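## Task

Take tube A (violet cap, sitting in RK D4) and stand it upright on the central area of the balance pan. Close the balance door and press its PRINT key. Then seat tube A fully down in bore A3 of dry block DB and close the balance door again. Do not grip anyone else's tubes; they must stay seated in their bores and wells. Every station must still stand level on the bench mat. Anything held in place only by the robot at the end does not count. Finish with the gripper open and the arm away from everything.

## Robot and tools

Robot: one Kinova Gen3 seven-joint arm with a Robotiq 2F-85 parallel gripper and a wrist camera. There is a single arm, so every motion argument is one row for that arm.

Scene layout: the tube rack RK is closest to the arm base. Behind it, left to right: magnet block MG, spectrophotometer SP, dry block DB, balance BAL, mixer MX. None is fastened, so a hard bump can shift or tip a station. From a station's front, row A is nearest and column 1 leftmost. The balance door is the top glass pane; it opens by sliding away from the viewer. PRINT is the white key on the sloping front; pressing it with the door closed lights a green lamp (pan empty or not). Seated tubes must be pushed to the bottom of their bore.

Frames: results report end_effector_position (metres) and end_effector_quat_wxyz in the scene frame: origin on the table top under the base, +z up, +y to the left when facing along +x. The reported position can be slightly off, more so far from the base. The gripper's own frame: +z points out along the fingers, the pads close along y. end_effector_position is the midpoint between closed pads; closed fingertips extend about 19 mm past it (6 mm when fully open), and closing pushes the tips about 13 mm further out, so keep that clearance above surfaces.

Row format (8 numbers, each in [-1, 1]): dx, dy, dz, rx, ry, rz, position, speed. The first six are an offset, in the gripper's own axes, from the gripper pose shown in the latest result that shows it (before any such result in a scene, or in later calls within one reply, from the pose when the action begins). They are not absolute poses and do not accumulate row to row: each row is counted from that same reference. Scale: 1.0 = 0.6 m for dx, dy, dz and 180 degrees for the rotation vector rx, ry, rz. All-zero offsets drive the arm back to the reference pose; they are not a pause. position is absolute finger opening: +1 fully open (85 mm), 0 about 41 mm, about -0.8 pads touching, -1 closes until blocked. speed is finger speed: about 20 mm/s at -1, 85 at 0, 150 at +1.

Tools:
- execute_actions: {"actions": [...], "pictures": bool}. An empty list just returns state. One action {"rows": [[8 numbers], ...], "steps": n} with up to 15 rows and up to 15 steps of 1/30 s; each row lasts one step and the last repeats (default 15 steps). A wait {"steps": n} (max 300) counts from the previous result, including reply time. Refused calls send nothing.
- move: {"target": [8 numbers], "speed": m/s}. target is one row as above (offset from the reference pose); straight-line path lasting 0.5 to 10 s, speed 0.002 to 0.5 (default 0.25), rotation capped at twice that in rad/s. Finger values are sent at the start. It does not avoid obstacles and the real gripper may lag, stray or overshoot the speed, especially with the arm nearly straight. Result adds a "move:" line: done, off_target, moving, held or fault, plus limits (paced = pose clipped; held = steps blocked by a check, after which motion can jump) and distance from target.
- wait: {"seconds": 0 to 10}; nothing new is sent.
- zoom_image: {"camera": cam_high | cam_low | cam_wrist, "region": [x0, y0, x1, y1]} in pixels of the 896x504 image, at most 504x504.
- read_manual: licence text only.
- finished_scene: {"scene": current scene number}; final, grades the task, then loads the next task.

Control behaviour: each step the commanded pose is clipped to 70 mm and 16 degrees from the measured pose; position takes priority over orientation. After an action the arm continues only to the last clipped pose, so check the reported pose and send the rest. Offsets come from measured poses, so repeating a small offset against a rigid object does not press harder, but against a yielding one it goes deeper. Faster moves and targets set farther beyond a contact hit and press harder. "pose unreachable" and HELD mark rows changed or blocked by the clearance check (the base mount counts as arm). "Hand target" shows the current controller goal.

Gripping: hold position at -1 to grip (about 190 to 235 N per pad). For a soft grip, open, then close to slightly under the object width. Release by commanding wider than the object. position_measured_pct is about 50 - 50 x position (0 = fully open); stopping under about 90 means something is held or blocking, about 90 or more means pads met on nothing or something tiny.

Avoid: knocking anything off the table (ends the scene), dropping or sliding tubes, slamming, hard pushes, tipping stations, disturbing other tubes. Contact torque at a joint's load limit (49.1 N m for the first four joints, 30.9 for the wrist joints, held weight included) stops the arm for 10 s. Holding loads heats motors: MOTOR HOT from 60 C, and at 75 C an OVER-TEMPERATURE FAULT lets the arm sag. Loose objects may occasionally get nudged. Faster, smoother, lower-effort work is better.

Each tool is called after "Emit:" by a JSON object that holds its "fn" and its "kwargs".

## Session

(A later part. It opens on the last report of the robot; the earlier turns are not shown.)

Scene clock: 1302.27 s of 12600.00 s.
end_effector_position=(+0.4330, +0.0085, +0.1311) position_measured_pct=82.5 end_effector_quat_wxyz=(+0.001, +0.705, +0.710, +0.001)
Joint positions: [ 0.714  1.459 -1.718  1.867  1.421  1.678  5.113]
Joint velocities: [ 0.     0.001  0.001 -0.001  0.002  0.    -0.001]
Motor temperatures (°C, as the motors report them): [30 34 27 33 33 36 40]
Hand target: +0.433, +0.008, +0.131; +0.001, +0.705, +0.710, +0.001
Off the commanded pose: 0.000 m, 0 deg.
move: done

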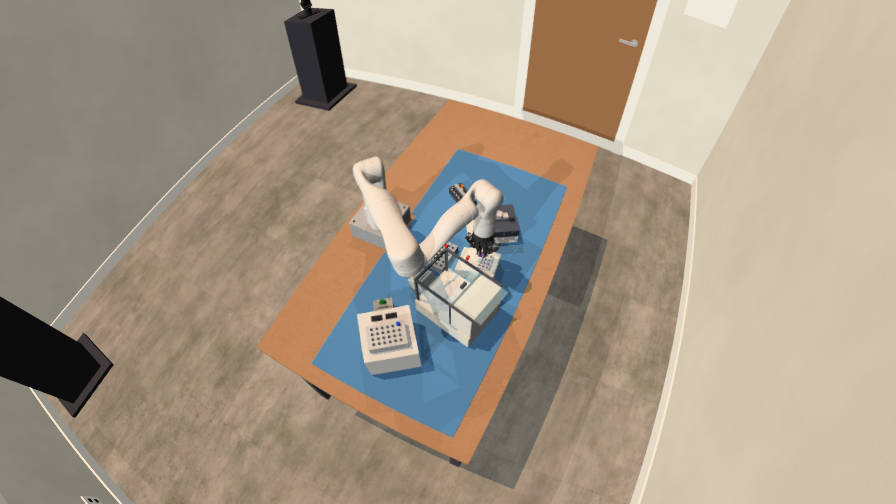

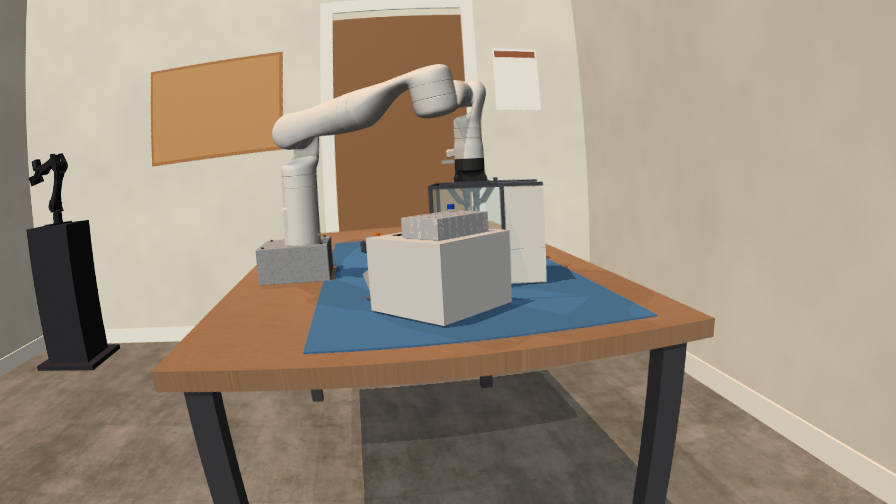

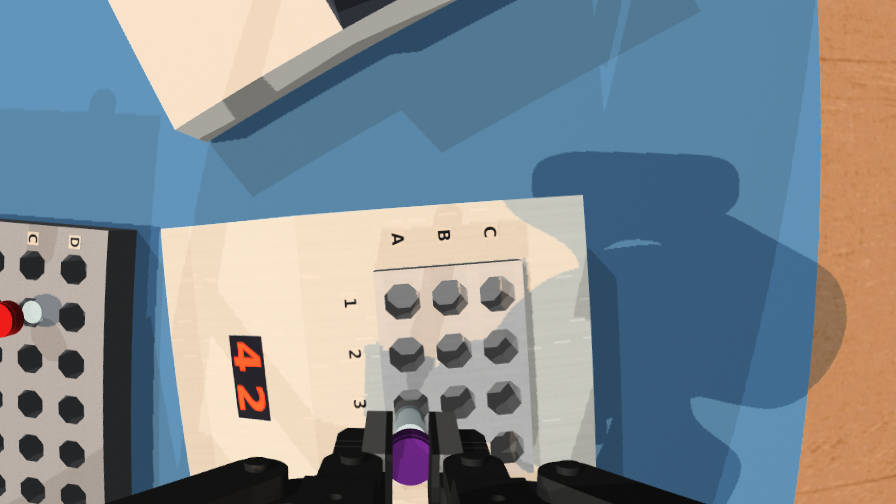

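Emit:
{"fn": "zoom_image", "kwargs": {"camera": "cam_wrist", "region": [310, 270, 550, 500]}}

Emit:
{"fn": "move", "kwargs": {"target": [0,0,0.0133,0,0,0,-0.75,0], "speed": 0.006}}

Region (310, 270, 550, 500) of cam_wrist's 896x504 image, scaled by 2.100; it fills the top 483 rows of this view, and the rest is white.

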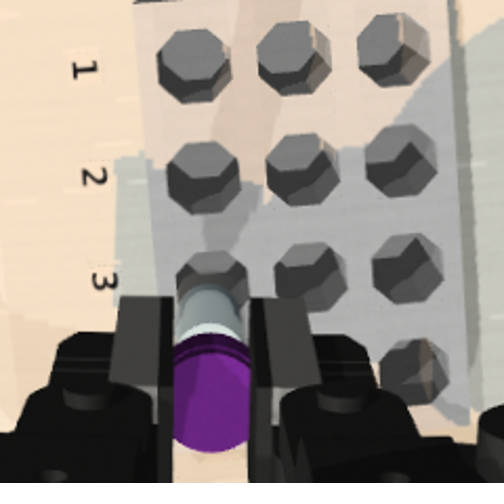

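Scene clock: 1307.10 s of 12600.00 s.
end_effector_position=(+0.4333, +0.0090, +0.1234) position_measured_pct=82.5 end_effector_quat_wxyz=(+0.001, +0.705, +0.710, +0.002)
Joint positions: [ 0.713  1.472 -1.707  1.871  1.437  1.669  5.112]
Joint velocities: [ 0.     0.    -0.    -0.     0.001 -0.005 -0.002]
Motor temperatures (°C, as the motors report them): [30 34 27 33 33 36 40]
Hand target: +0.433, +0.008, +0.123; +0.001, +0.705, +0.710, +0.001
Off the commanded pose: 0.001 m, 0 deg.
move: done

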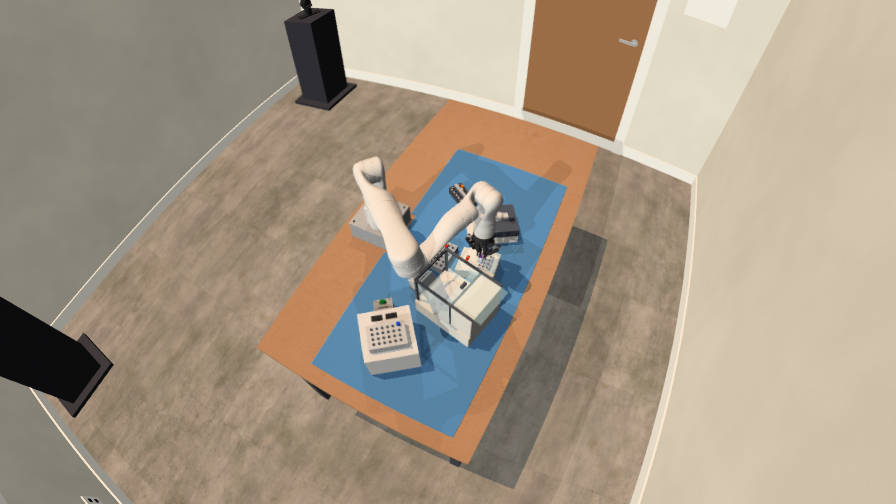

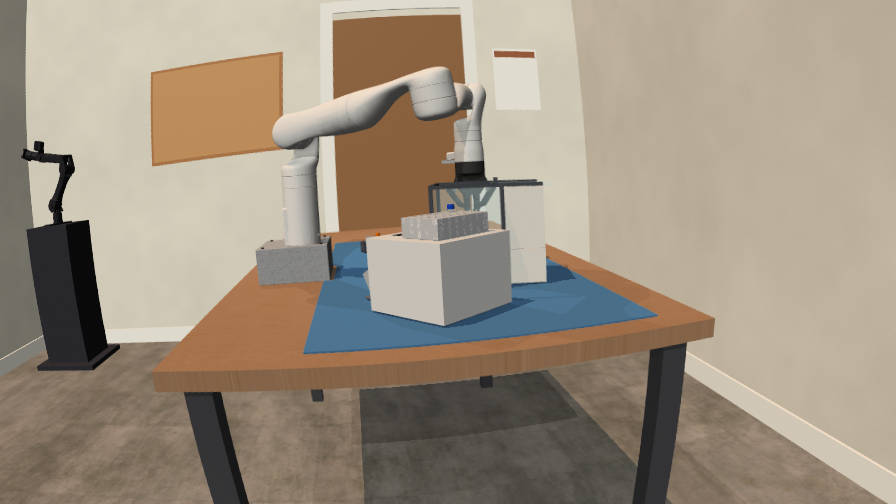

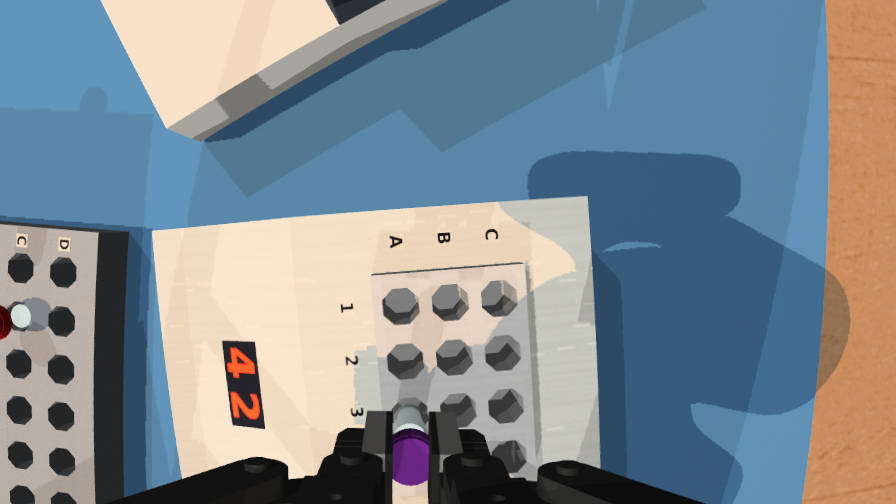

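Emit:
{"fn": "move", "kwargs": {"target": [0.0008,0,0.0133,0,0,0,-0.75,0], "speed": 0.006}}

Scene clock: 1312.33 s of 12600.00 s.
end_effector_position=(+0.4334, +0.0096, +0.1155) position_measured_pct=82.5 end_effector_quat_wxyz=(+0.001, +0.705, +0.710, +0.002)
Joint positions: [ 0.712  1.485 -1.695  1.874  1.452  1.661  5.11 ]
Joint velocities: [-0.     0.001  0.001  0.002 -0.    -0.002  0.   ]
Motor temperatures (°C, as the motors report them): [30 34 28 33 33 36 40]
Hand target: +0.433, +0.009, +0.115; +0.001, +0.705, +0.710, +0.002
Off the commanded pose: 0.000 m, 0 deg.
move: done

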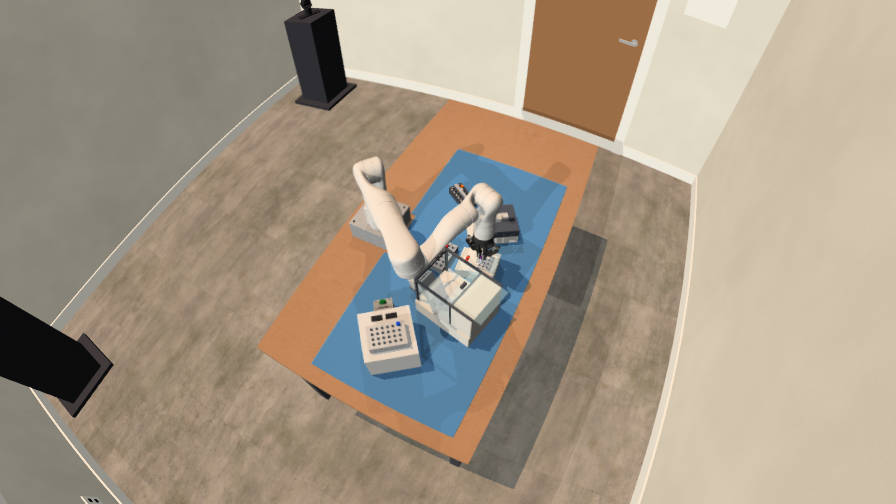

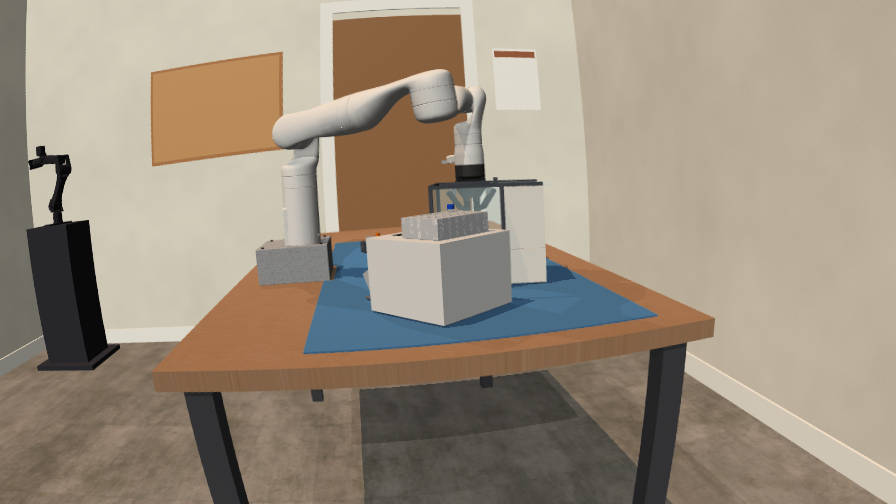

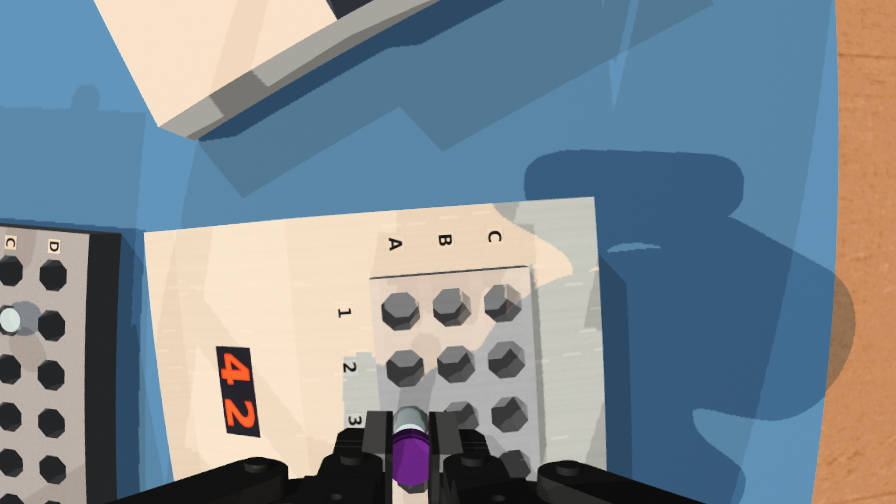

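Going in. Continue.

Emit:
{"fn": "move", "kwargs": {"target": [0,0,0.025,0,0,0,-0.75,0], "speed": 0.008}}

Scene clock: 1316.50 s of 12600.00 s.
end_effector_position=(+0.4336, +0.0096, +0.1006) position_measured_pct=82.5 end_effector_quat_wxyz=(+0.001, +0.704, +0.710, +0.002)
Joint positions: [ 0.712  1.509 -1.672  1.879  1.482  1.647  5.109]
Joint velocities: [ 0.     0.001 -0.     0.001 -0.001 -0.003  0.   ]
Motor temperatures (°C, as the motors report them): [30 34 28 33 33 36 40]
Hand target: +0.434, +0.010, +0.101; +0.001, +0.704, +0.710, +0.002
Off the commanded pose: 0.000 m, 0 deg.
move: done

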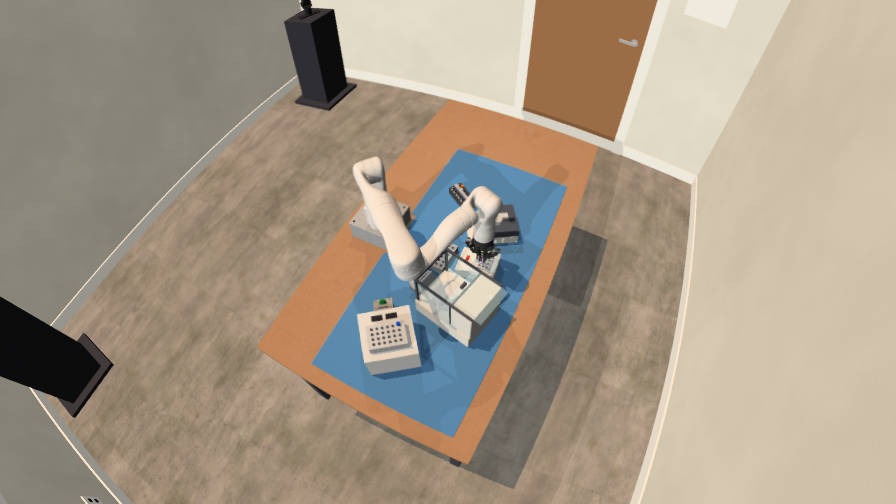

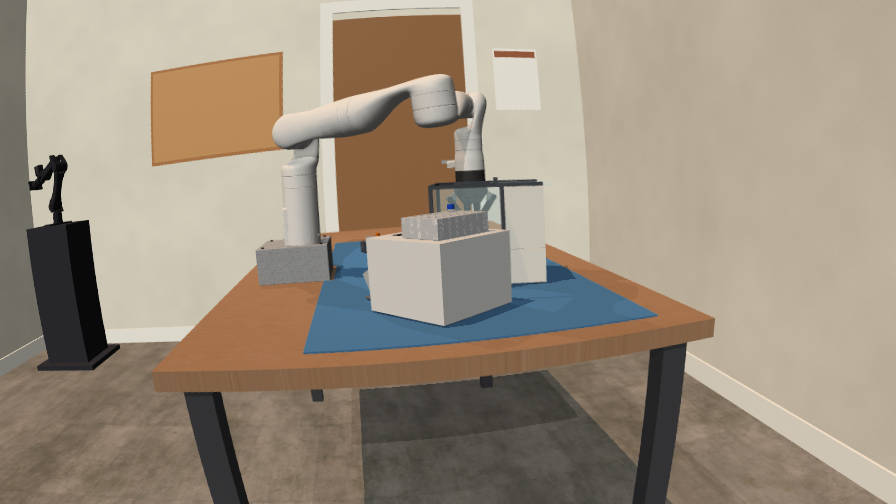

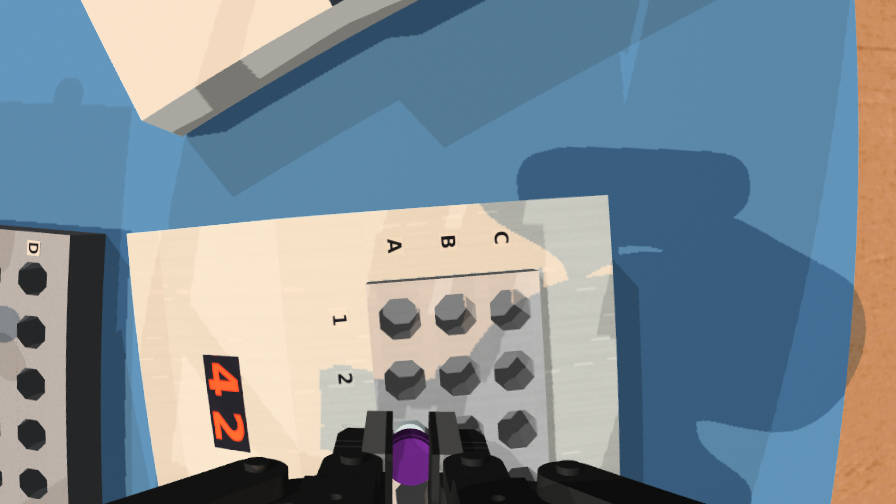

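Emit:
{"fn": "move", "kwargs": {"target": [0,0,0.0117,0,0,0,-0.75,0], "speed": 0.005}}

Scene clock: 1320.67 s of 12600.00 s.
end_effector_position=(+0.4346, +0.0099, +0.0990) position_measured_pct=82.5 end_effector_quat_wxyz=(+0.004, +0.704, +0.711, +0.004)
Joint positions: [ 0.712  1.514 -1.672  1.883  1.493  1.645  5.109]
Joint velocities: [-0.     0.001 -0.001  0.003  0.     0.001 -0.   ]
Motor temperatures (°C, as the motors report them): [30 34 28 33 33 36 40]
Hand target: +0.434, +0.010, +0.094; +0.001, +0.704, +0.710, +0.002
Off the commanded pose: 0.005 m, 0 deg.
move: off_target

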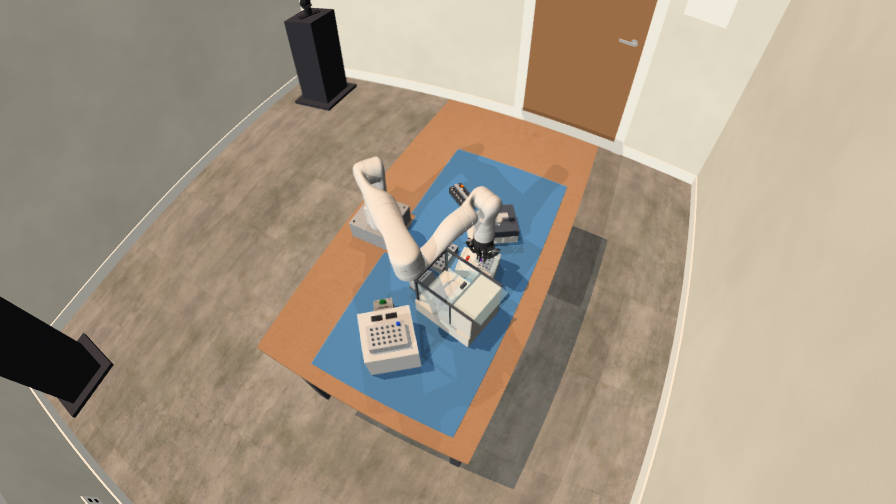

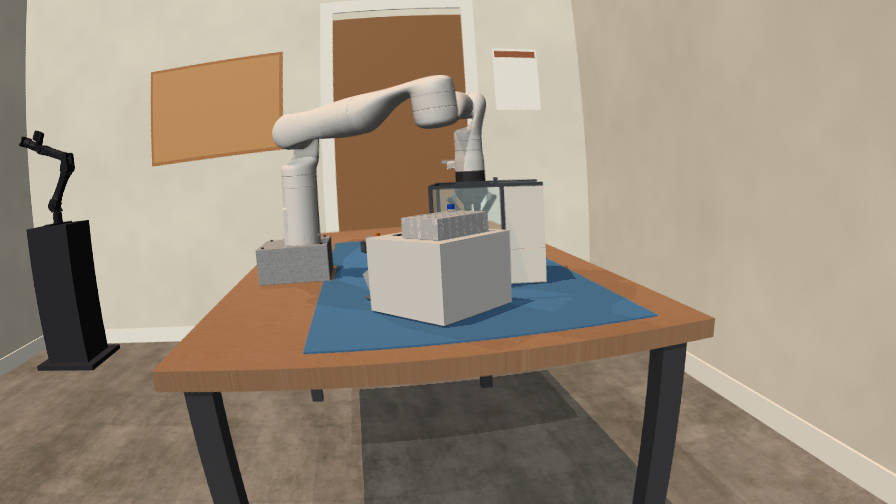

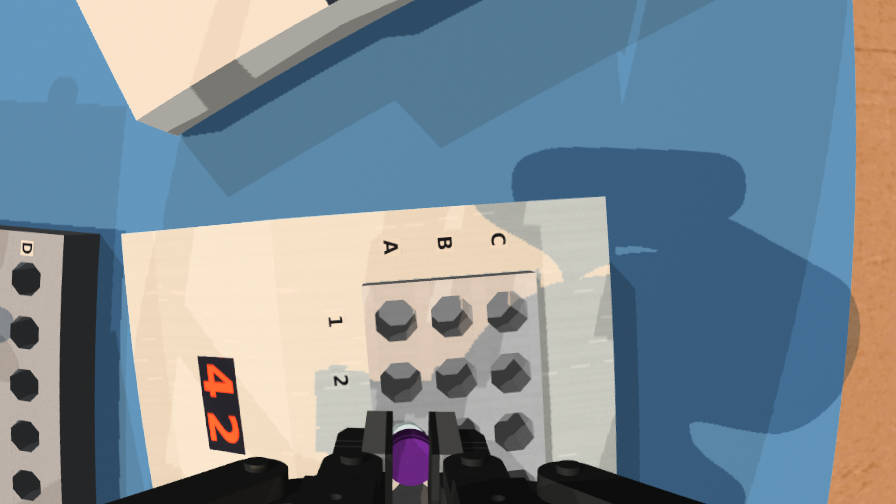

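Emit:
{"fn": "move", "kwargs": {"target": [0,0,-0.002,0,0,0,-0.4,0], "speed": 0.01}}

Emit:
{"fn": "move", "kwargs": {"target": [0,0,-0.06,0,0,0,-0.4,0], "speed": 0.04}}

Scene clock: 1324.73 s of 12600.00 s.
end_effector_position=(+0.4346, +0.0099, +0.1001) position_measured_pct=69.8 end_effector_quat_wxyz=(+0.004, +0.704, +0.711, +0.004)
Joint positions: [ 0.712  1.511 -1.673  1.883  1.49   1.645  5.109]
Joint velocities: [ 0.    -0.    -0.     0.    -0.001  0.002  0.   ]
Motor temperatures (°C, as the motors report them): [30 34 28 33 33 36 40]
Hand target: +0.435, +0.010, +0.100; +0.004, +0.704, +0.711, +0.004
Off the commanded pose: 0.000 m, 0 deg.
move: done

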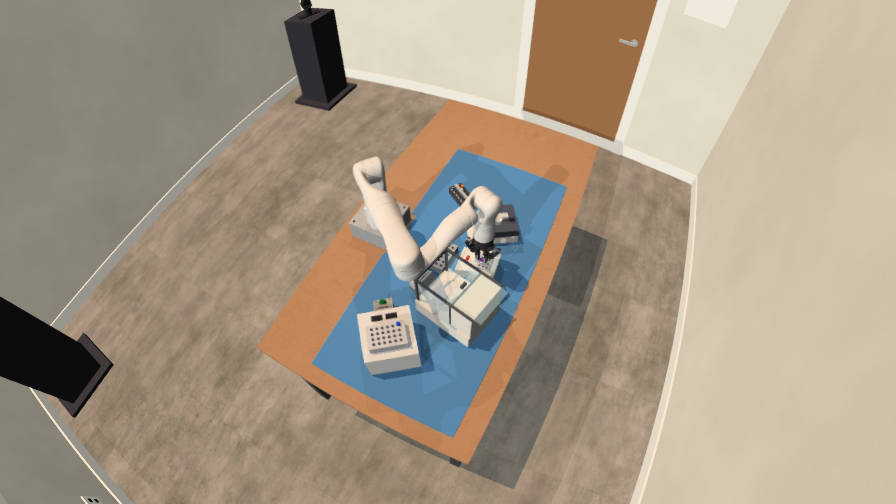

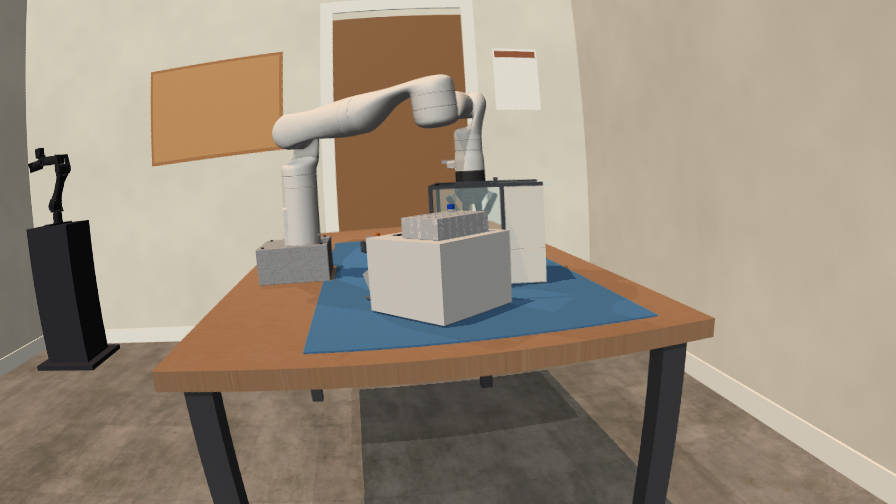

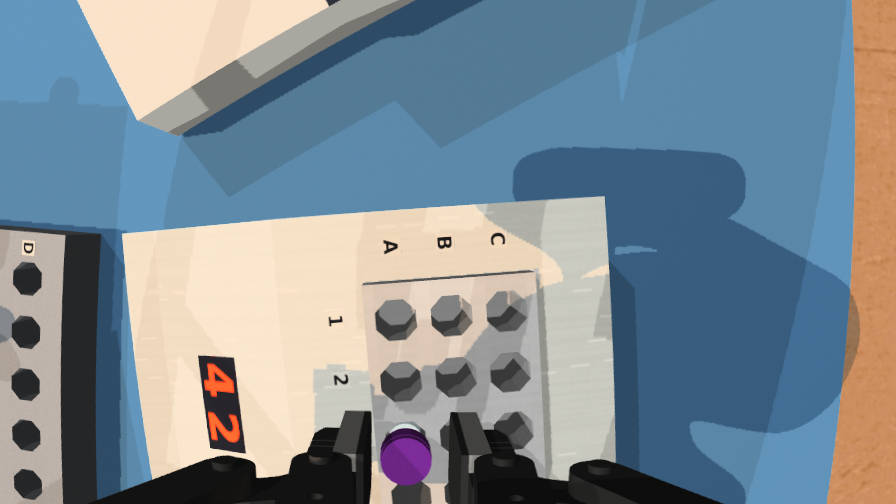

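Scene clock: 1325.93 s of 12600.00 s.
end_effector_position=(+0.4341, +0.0099, +0.1359) position_measured_pct=69.8 end_effector_quat_wxyz=(+0.004, +0.704, +0.711, +0.004)
Joint positions: [ 0.713  1.452 -1.727  1.869  1.417  1.68   5.112]
Joint velocities: [ 0.    -0.003 -0.002  0.001 -0.002  0.002 -0.001]
Motor temperatures (°C, as the motors report them): [30 34 28 33 33 36 40]
Hand target: +0.434, +0.010, +0.136; +0.004, +0.704, +0.711, +0.004
Off the commanded pose: 0.000 m, 0 deg.
move: done

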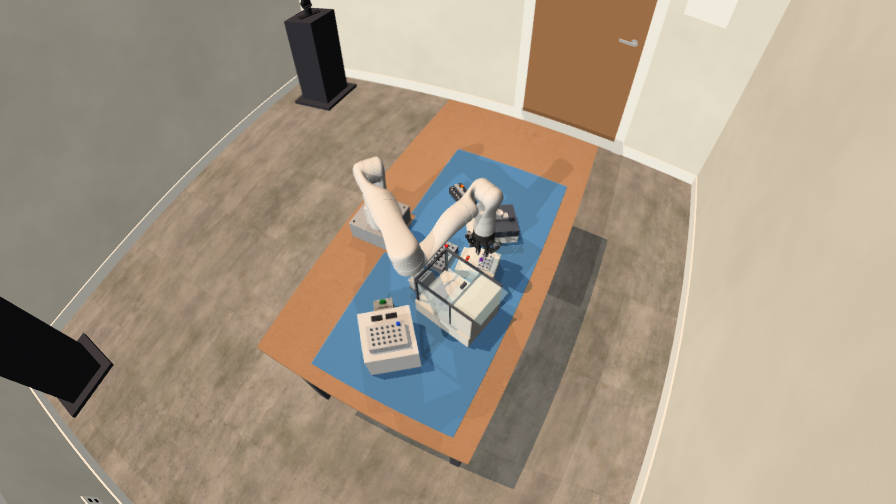

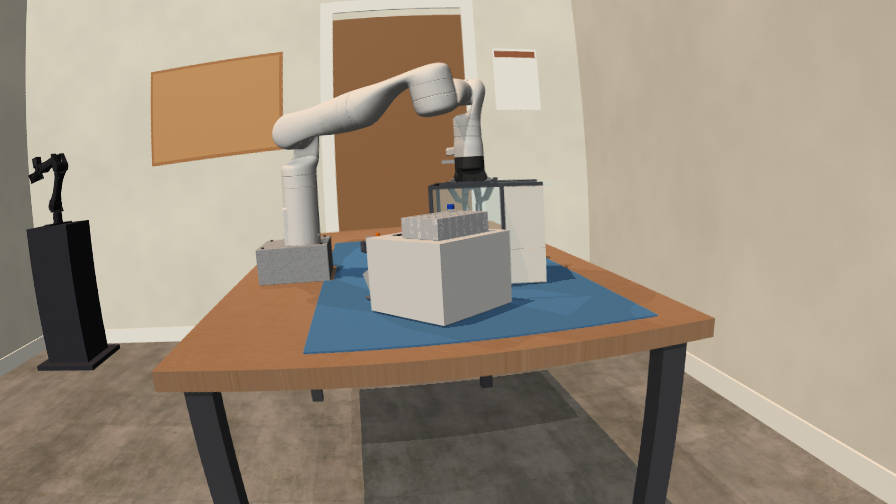

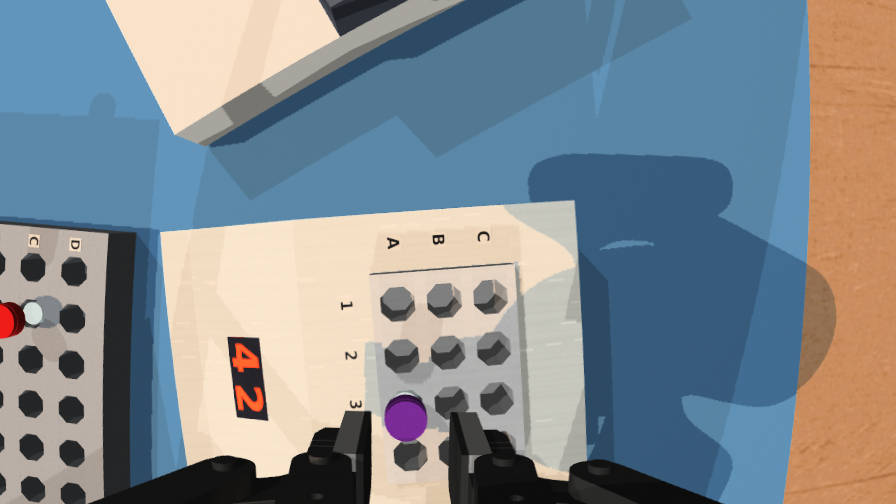

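Emit:
{"fn": "move", "kwargs": {"target": [0,-0.002,0.033,0,0,0,-1,0.5], "speed": 0.02}}

Emit:
{"fn": "move", "kwargs": {"target": [0,0,0.0117,0,0,0,-1,0.5], "speed": 0.005}}

Scene clock: 1332.80 s of 12600.00 s.
end_effector_position=(+0.4331, +0.0099, +0.1162) position_measured_pct=91.7 end_effector_quat_wxyz=(+0.004, +0.704, +0.711, +0.004)
Joint positions: [ 0.714  1.484 -1.697  1.882  1.456  1.66   5.107]
Joint velocities: [ 0.     0.002  0.003 -0.001  0.001 -0.001  0.   ]
Motor temperatures (°C, as the motors report them): [30 34 28 33 33 36 40]
Hand target: +0.433, +0.010, +0.116; +0.004, +0.704, +0.711, +0.004
Off the commanded pose: 0.000 m, 0 deg.
move: done

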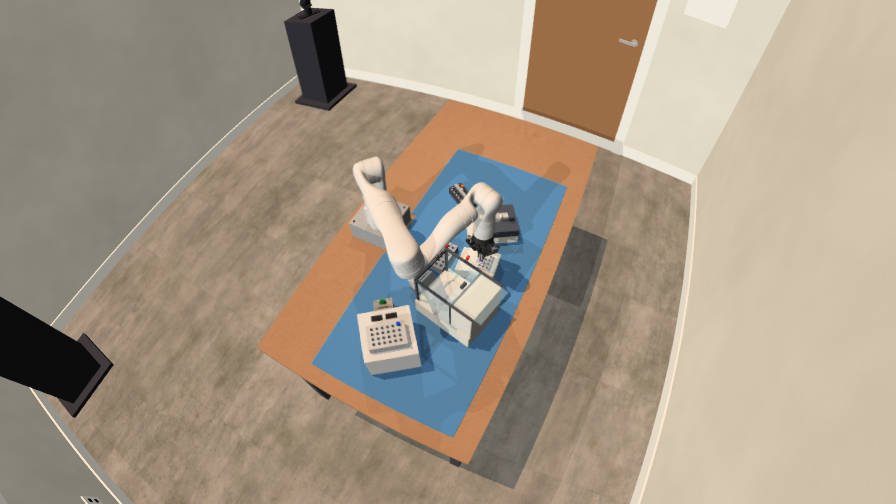

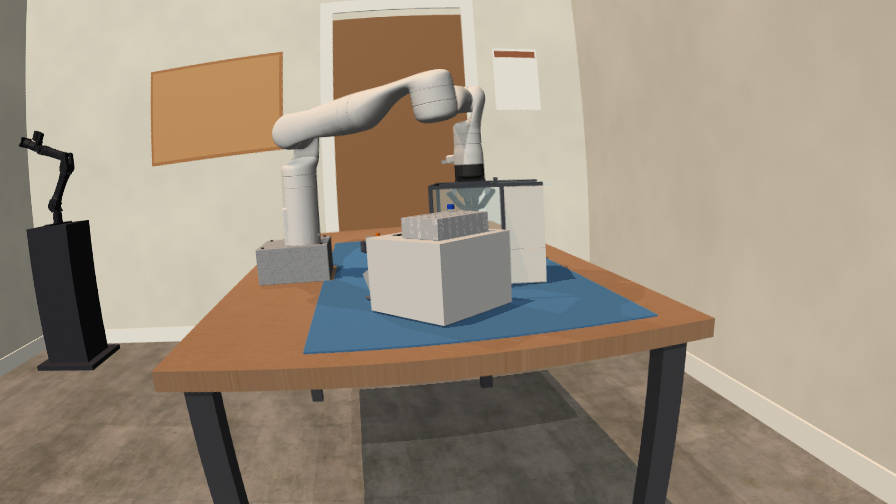

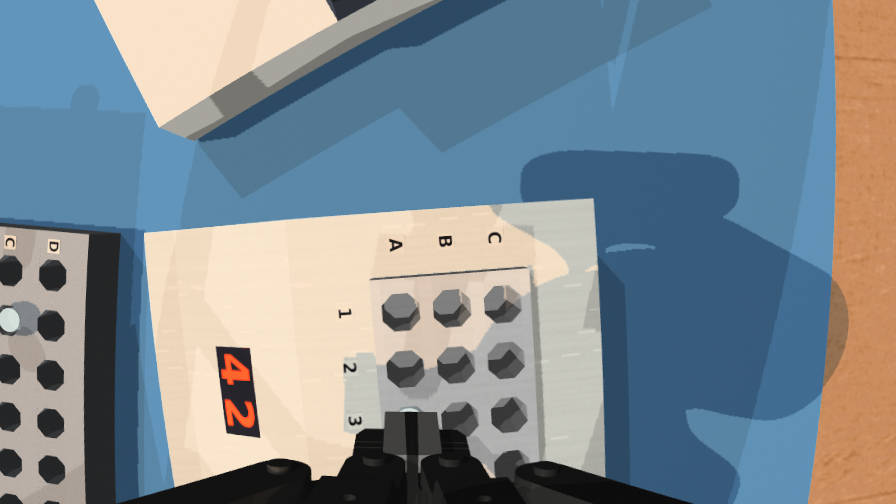

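Scene clock: 1334.43 s of 12600.00 s.
end_effector_position=(+0.4334, +0.0099, +0.1096) position_measured_pct=91.7 end_effector_quat_wxyz=(+0.004, +0.704, +0.711, +0.004)
Joint positions: [ 0.713  1.495 -1.688  1.884  1.47   1.654  5.106]
Joint velocities: [ 0.     0.     0.     0.001  0.001 -0.     0.001]
Motor temperatures (°C, as the motors report them): [30 34 28 33 33 36 40]
Hand target: +0.433, +0.010, +0.109; +0.004, +0.704, +0.711, +0.004
Off the commanded pose: 0.000 m, 0 deg.
move: done

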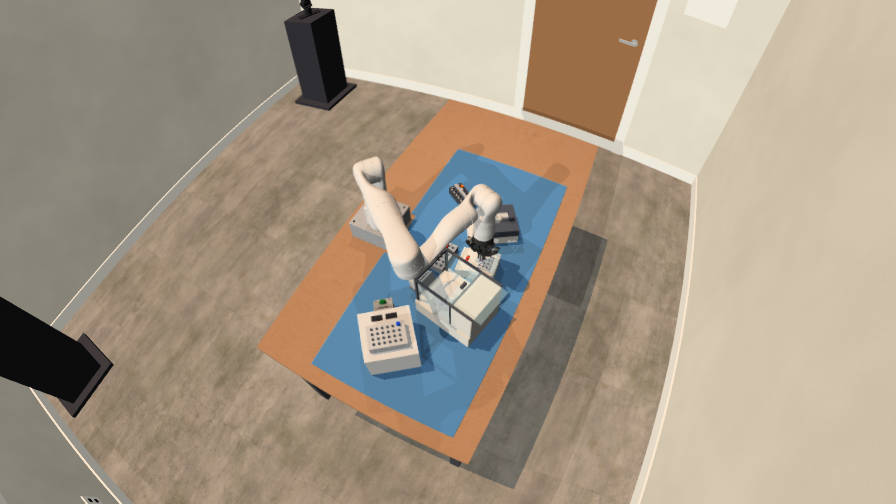

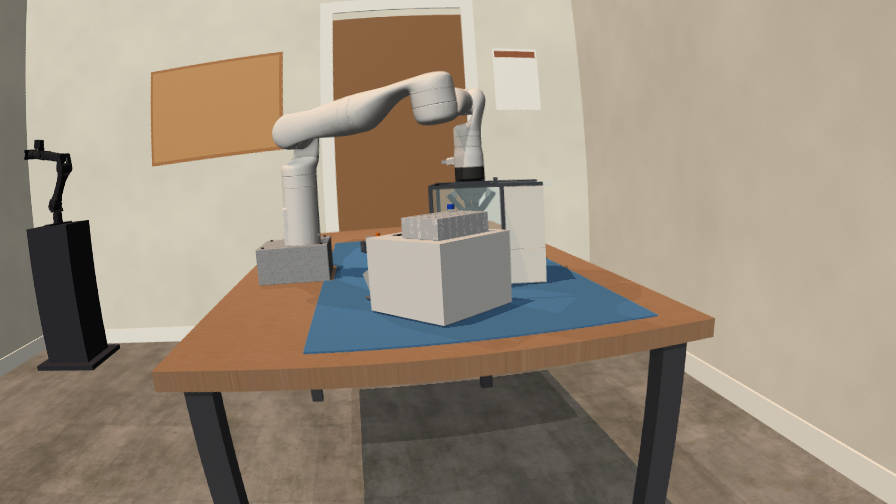

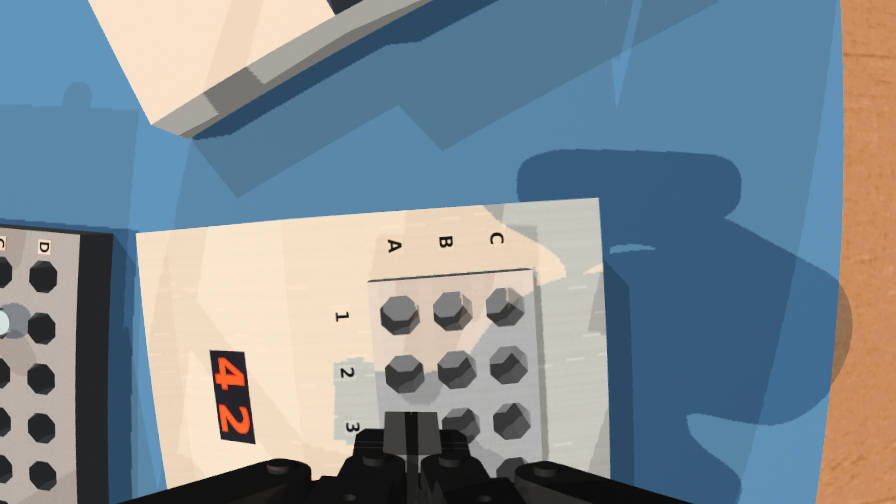

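Emit:
{"fn": "move", "kwargs": {"target": [0,0,0.01,0,0,0,-1,0.5], "speed": 0.005}}

Scene clock: 1337.63 s of 12600.00 s.
end_effector_position=(+0.4347, +0.0101, +0.1090) position_measured_pct=91.7 end_effector_quat_wxyz=(+0.007, +0.703, +0.711, +0.007)
Joint positions: [ 0.714  1.498 -1.689  1.888  1.479  1.653  5.106]
Joint velocities: [-0.     0.001 -0.002 -0.     0.002  0.003 -0.001]
Motor temperatures (°C, as the motors report them): [30 34 28 33 33 36 40]
Hand target: +0.433, +0.010, +0.104; +0.004, +0.704, +0.711, +0.004
Off the commanded pose: 0.005 m, 0 deg.
move: off_target

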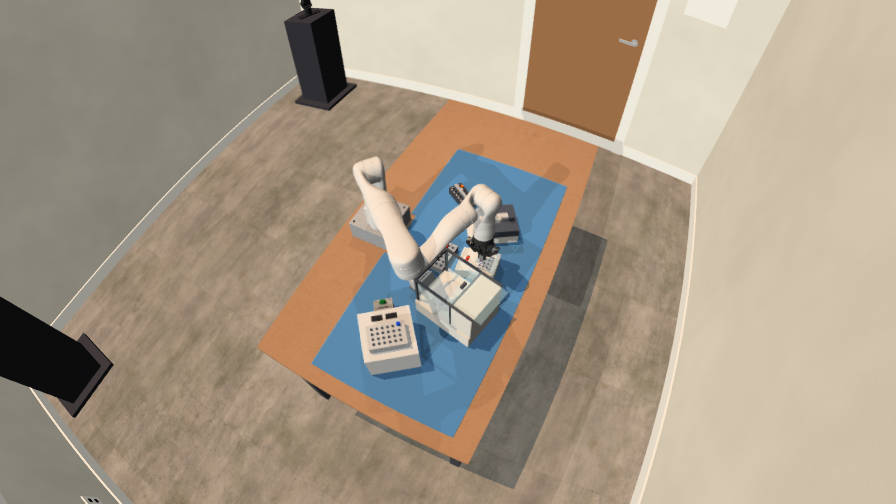

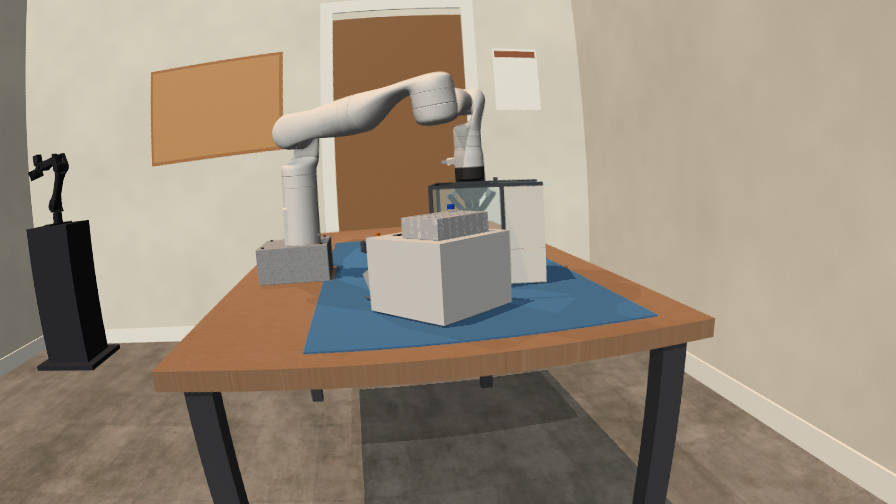

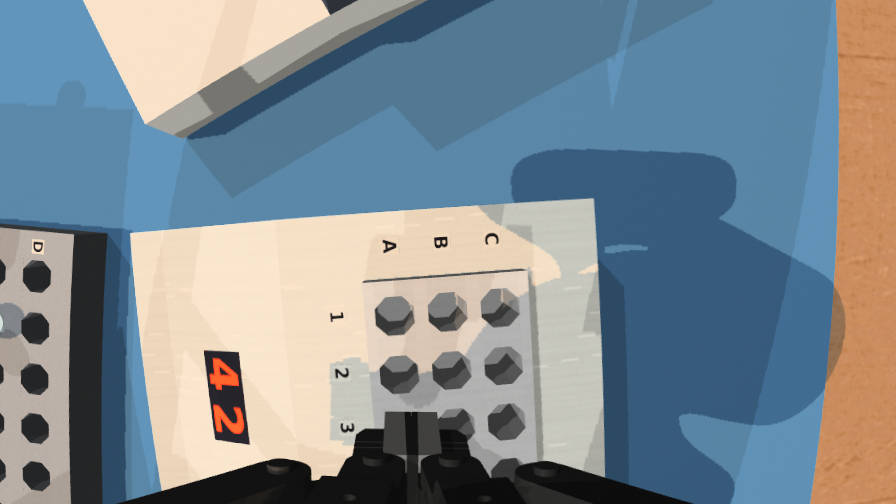

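Emit:
{"fn": "move", "kwargs": {"target": [0,0,-0.3,0,0,0,-0.3,0.5], "speed": 0.15}}

Scene clock: 1343.73 s of 12600.00 s.
end_effector_position=(+0.4312, +0.0096, +0.2885) position_measured_pct=65.1 end_effector_quat_wxyz=(+0.007, +0.703, +0.711, +0.006)
Joint positions: [ 0.714  1.206 -1.929  1.709  1.158  1.843  5.169]
Joint velocities: [-0.001 -0.004 -0.001 -0.005 -0.001  0.006  0.001]
Motor temperatures (°C, as the motors report them): [30 34 28 33 33 36 40]
Hand target: +0.431, +0.010, +0.289; +0.007, +0.703, +0.711, +0.006
Off the commanded pose: 0.001 m, 0 deg.
move: done

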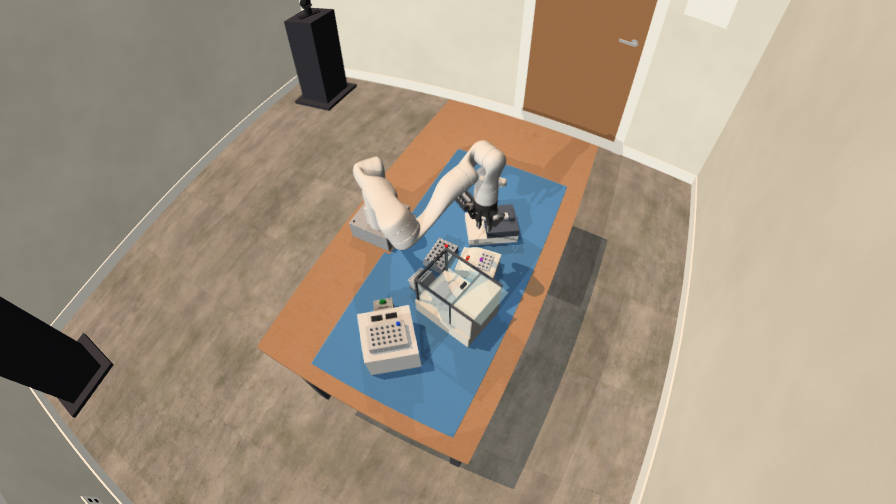

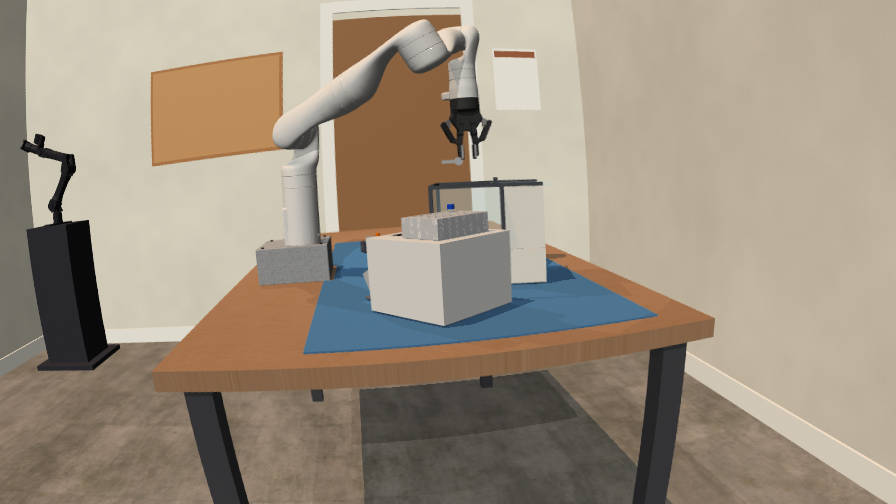

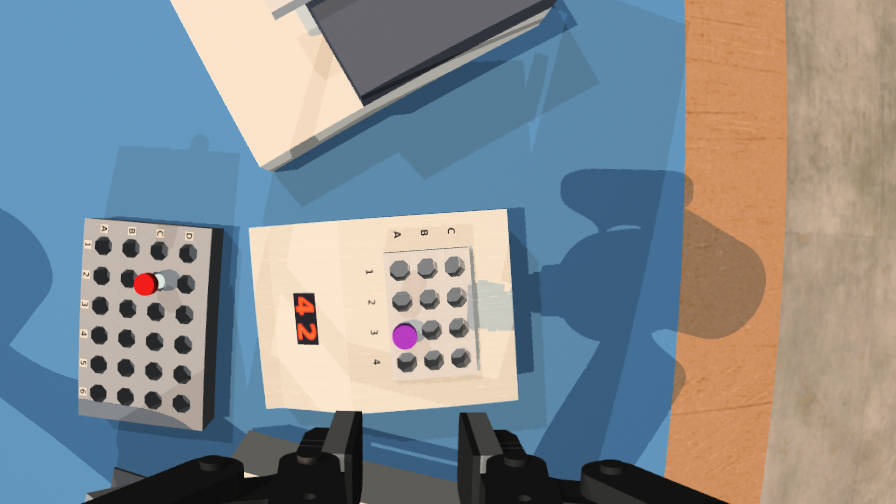

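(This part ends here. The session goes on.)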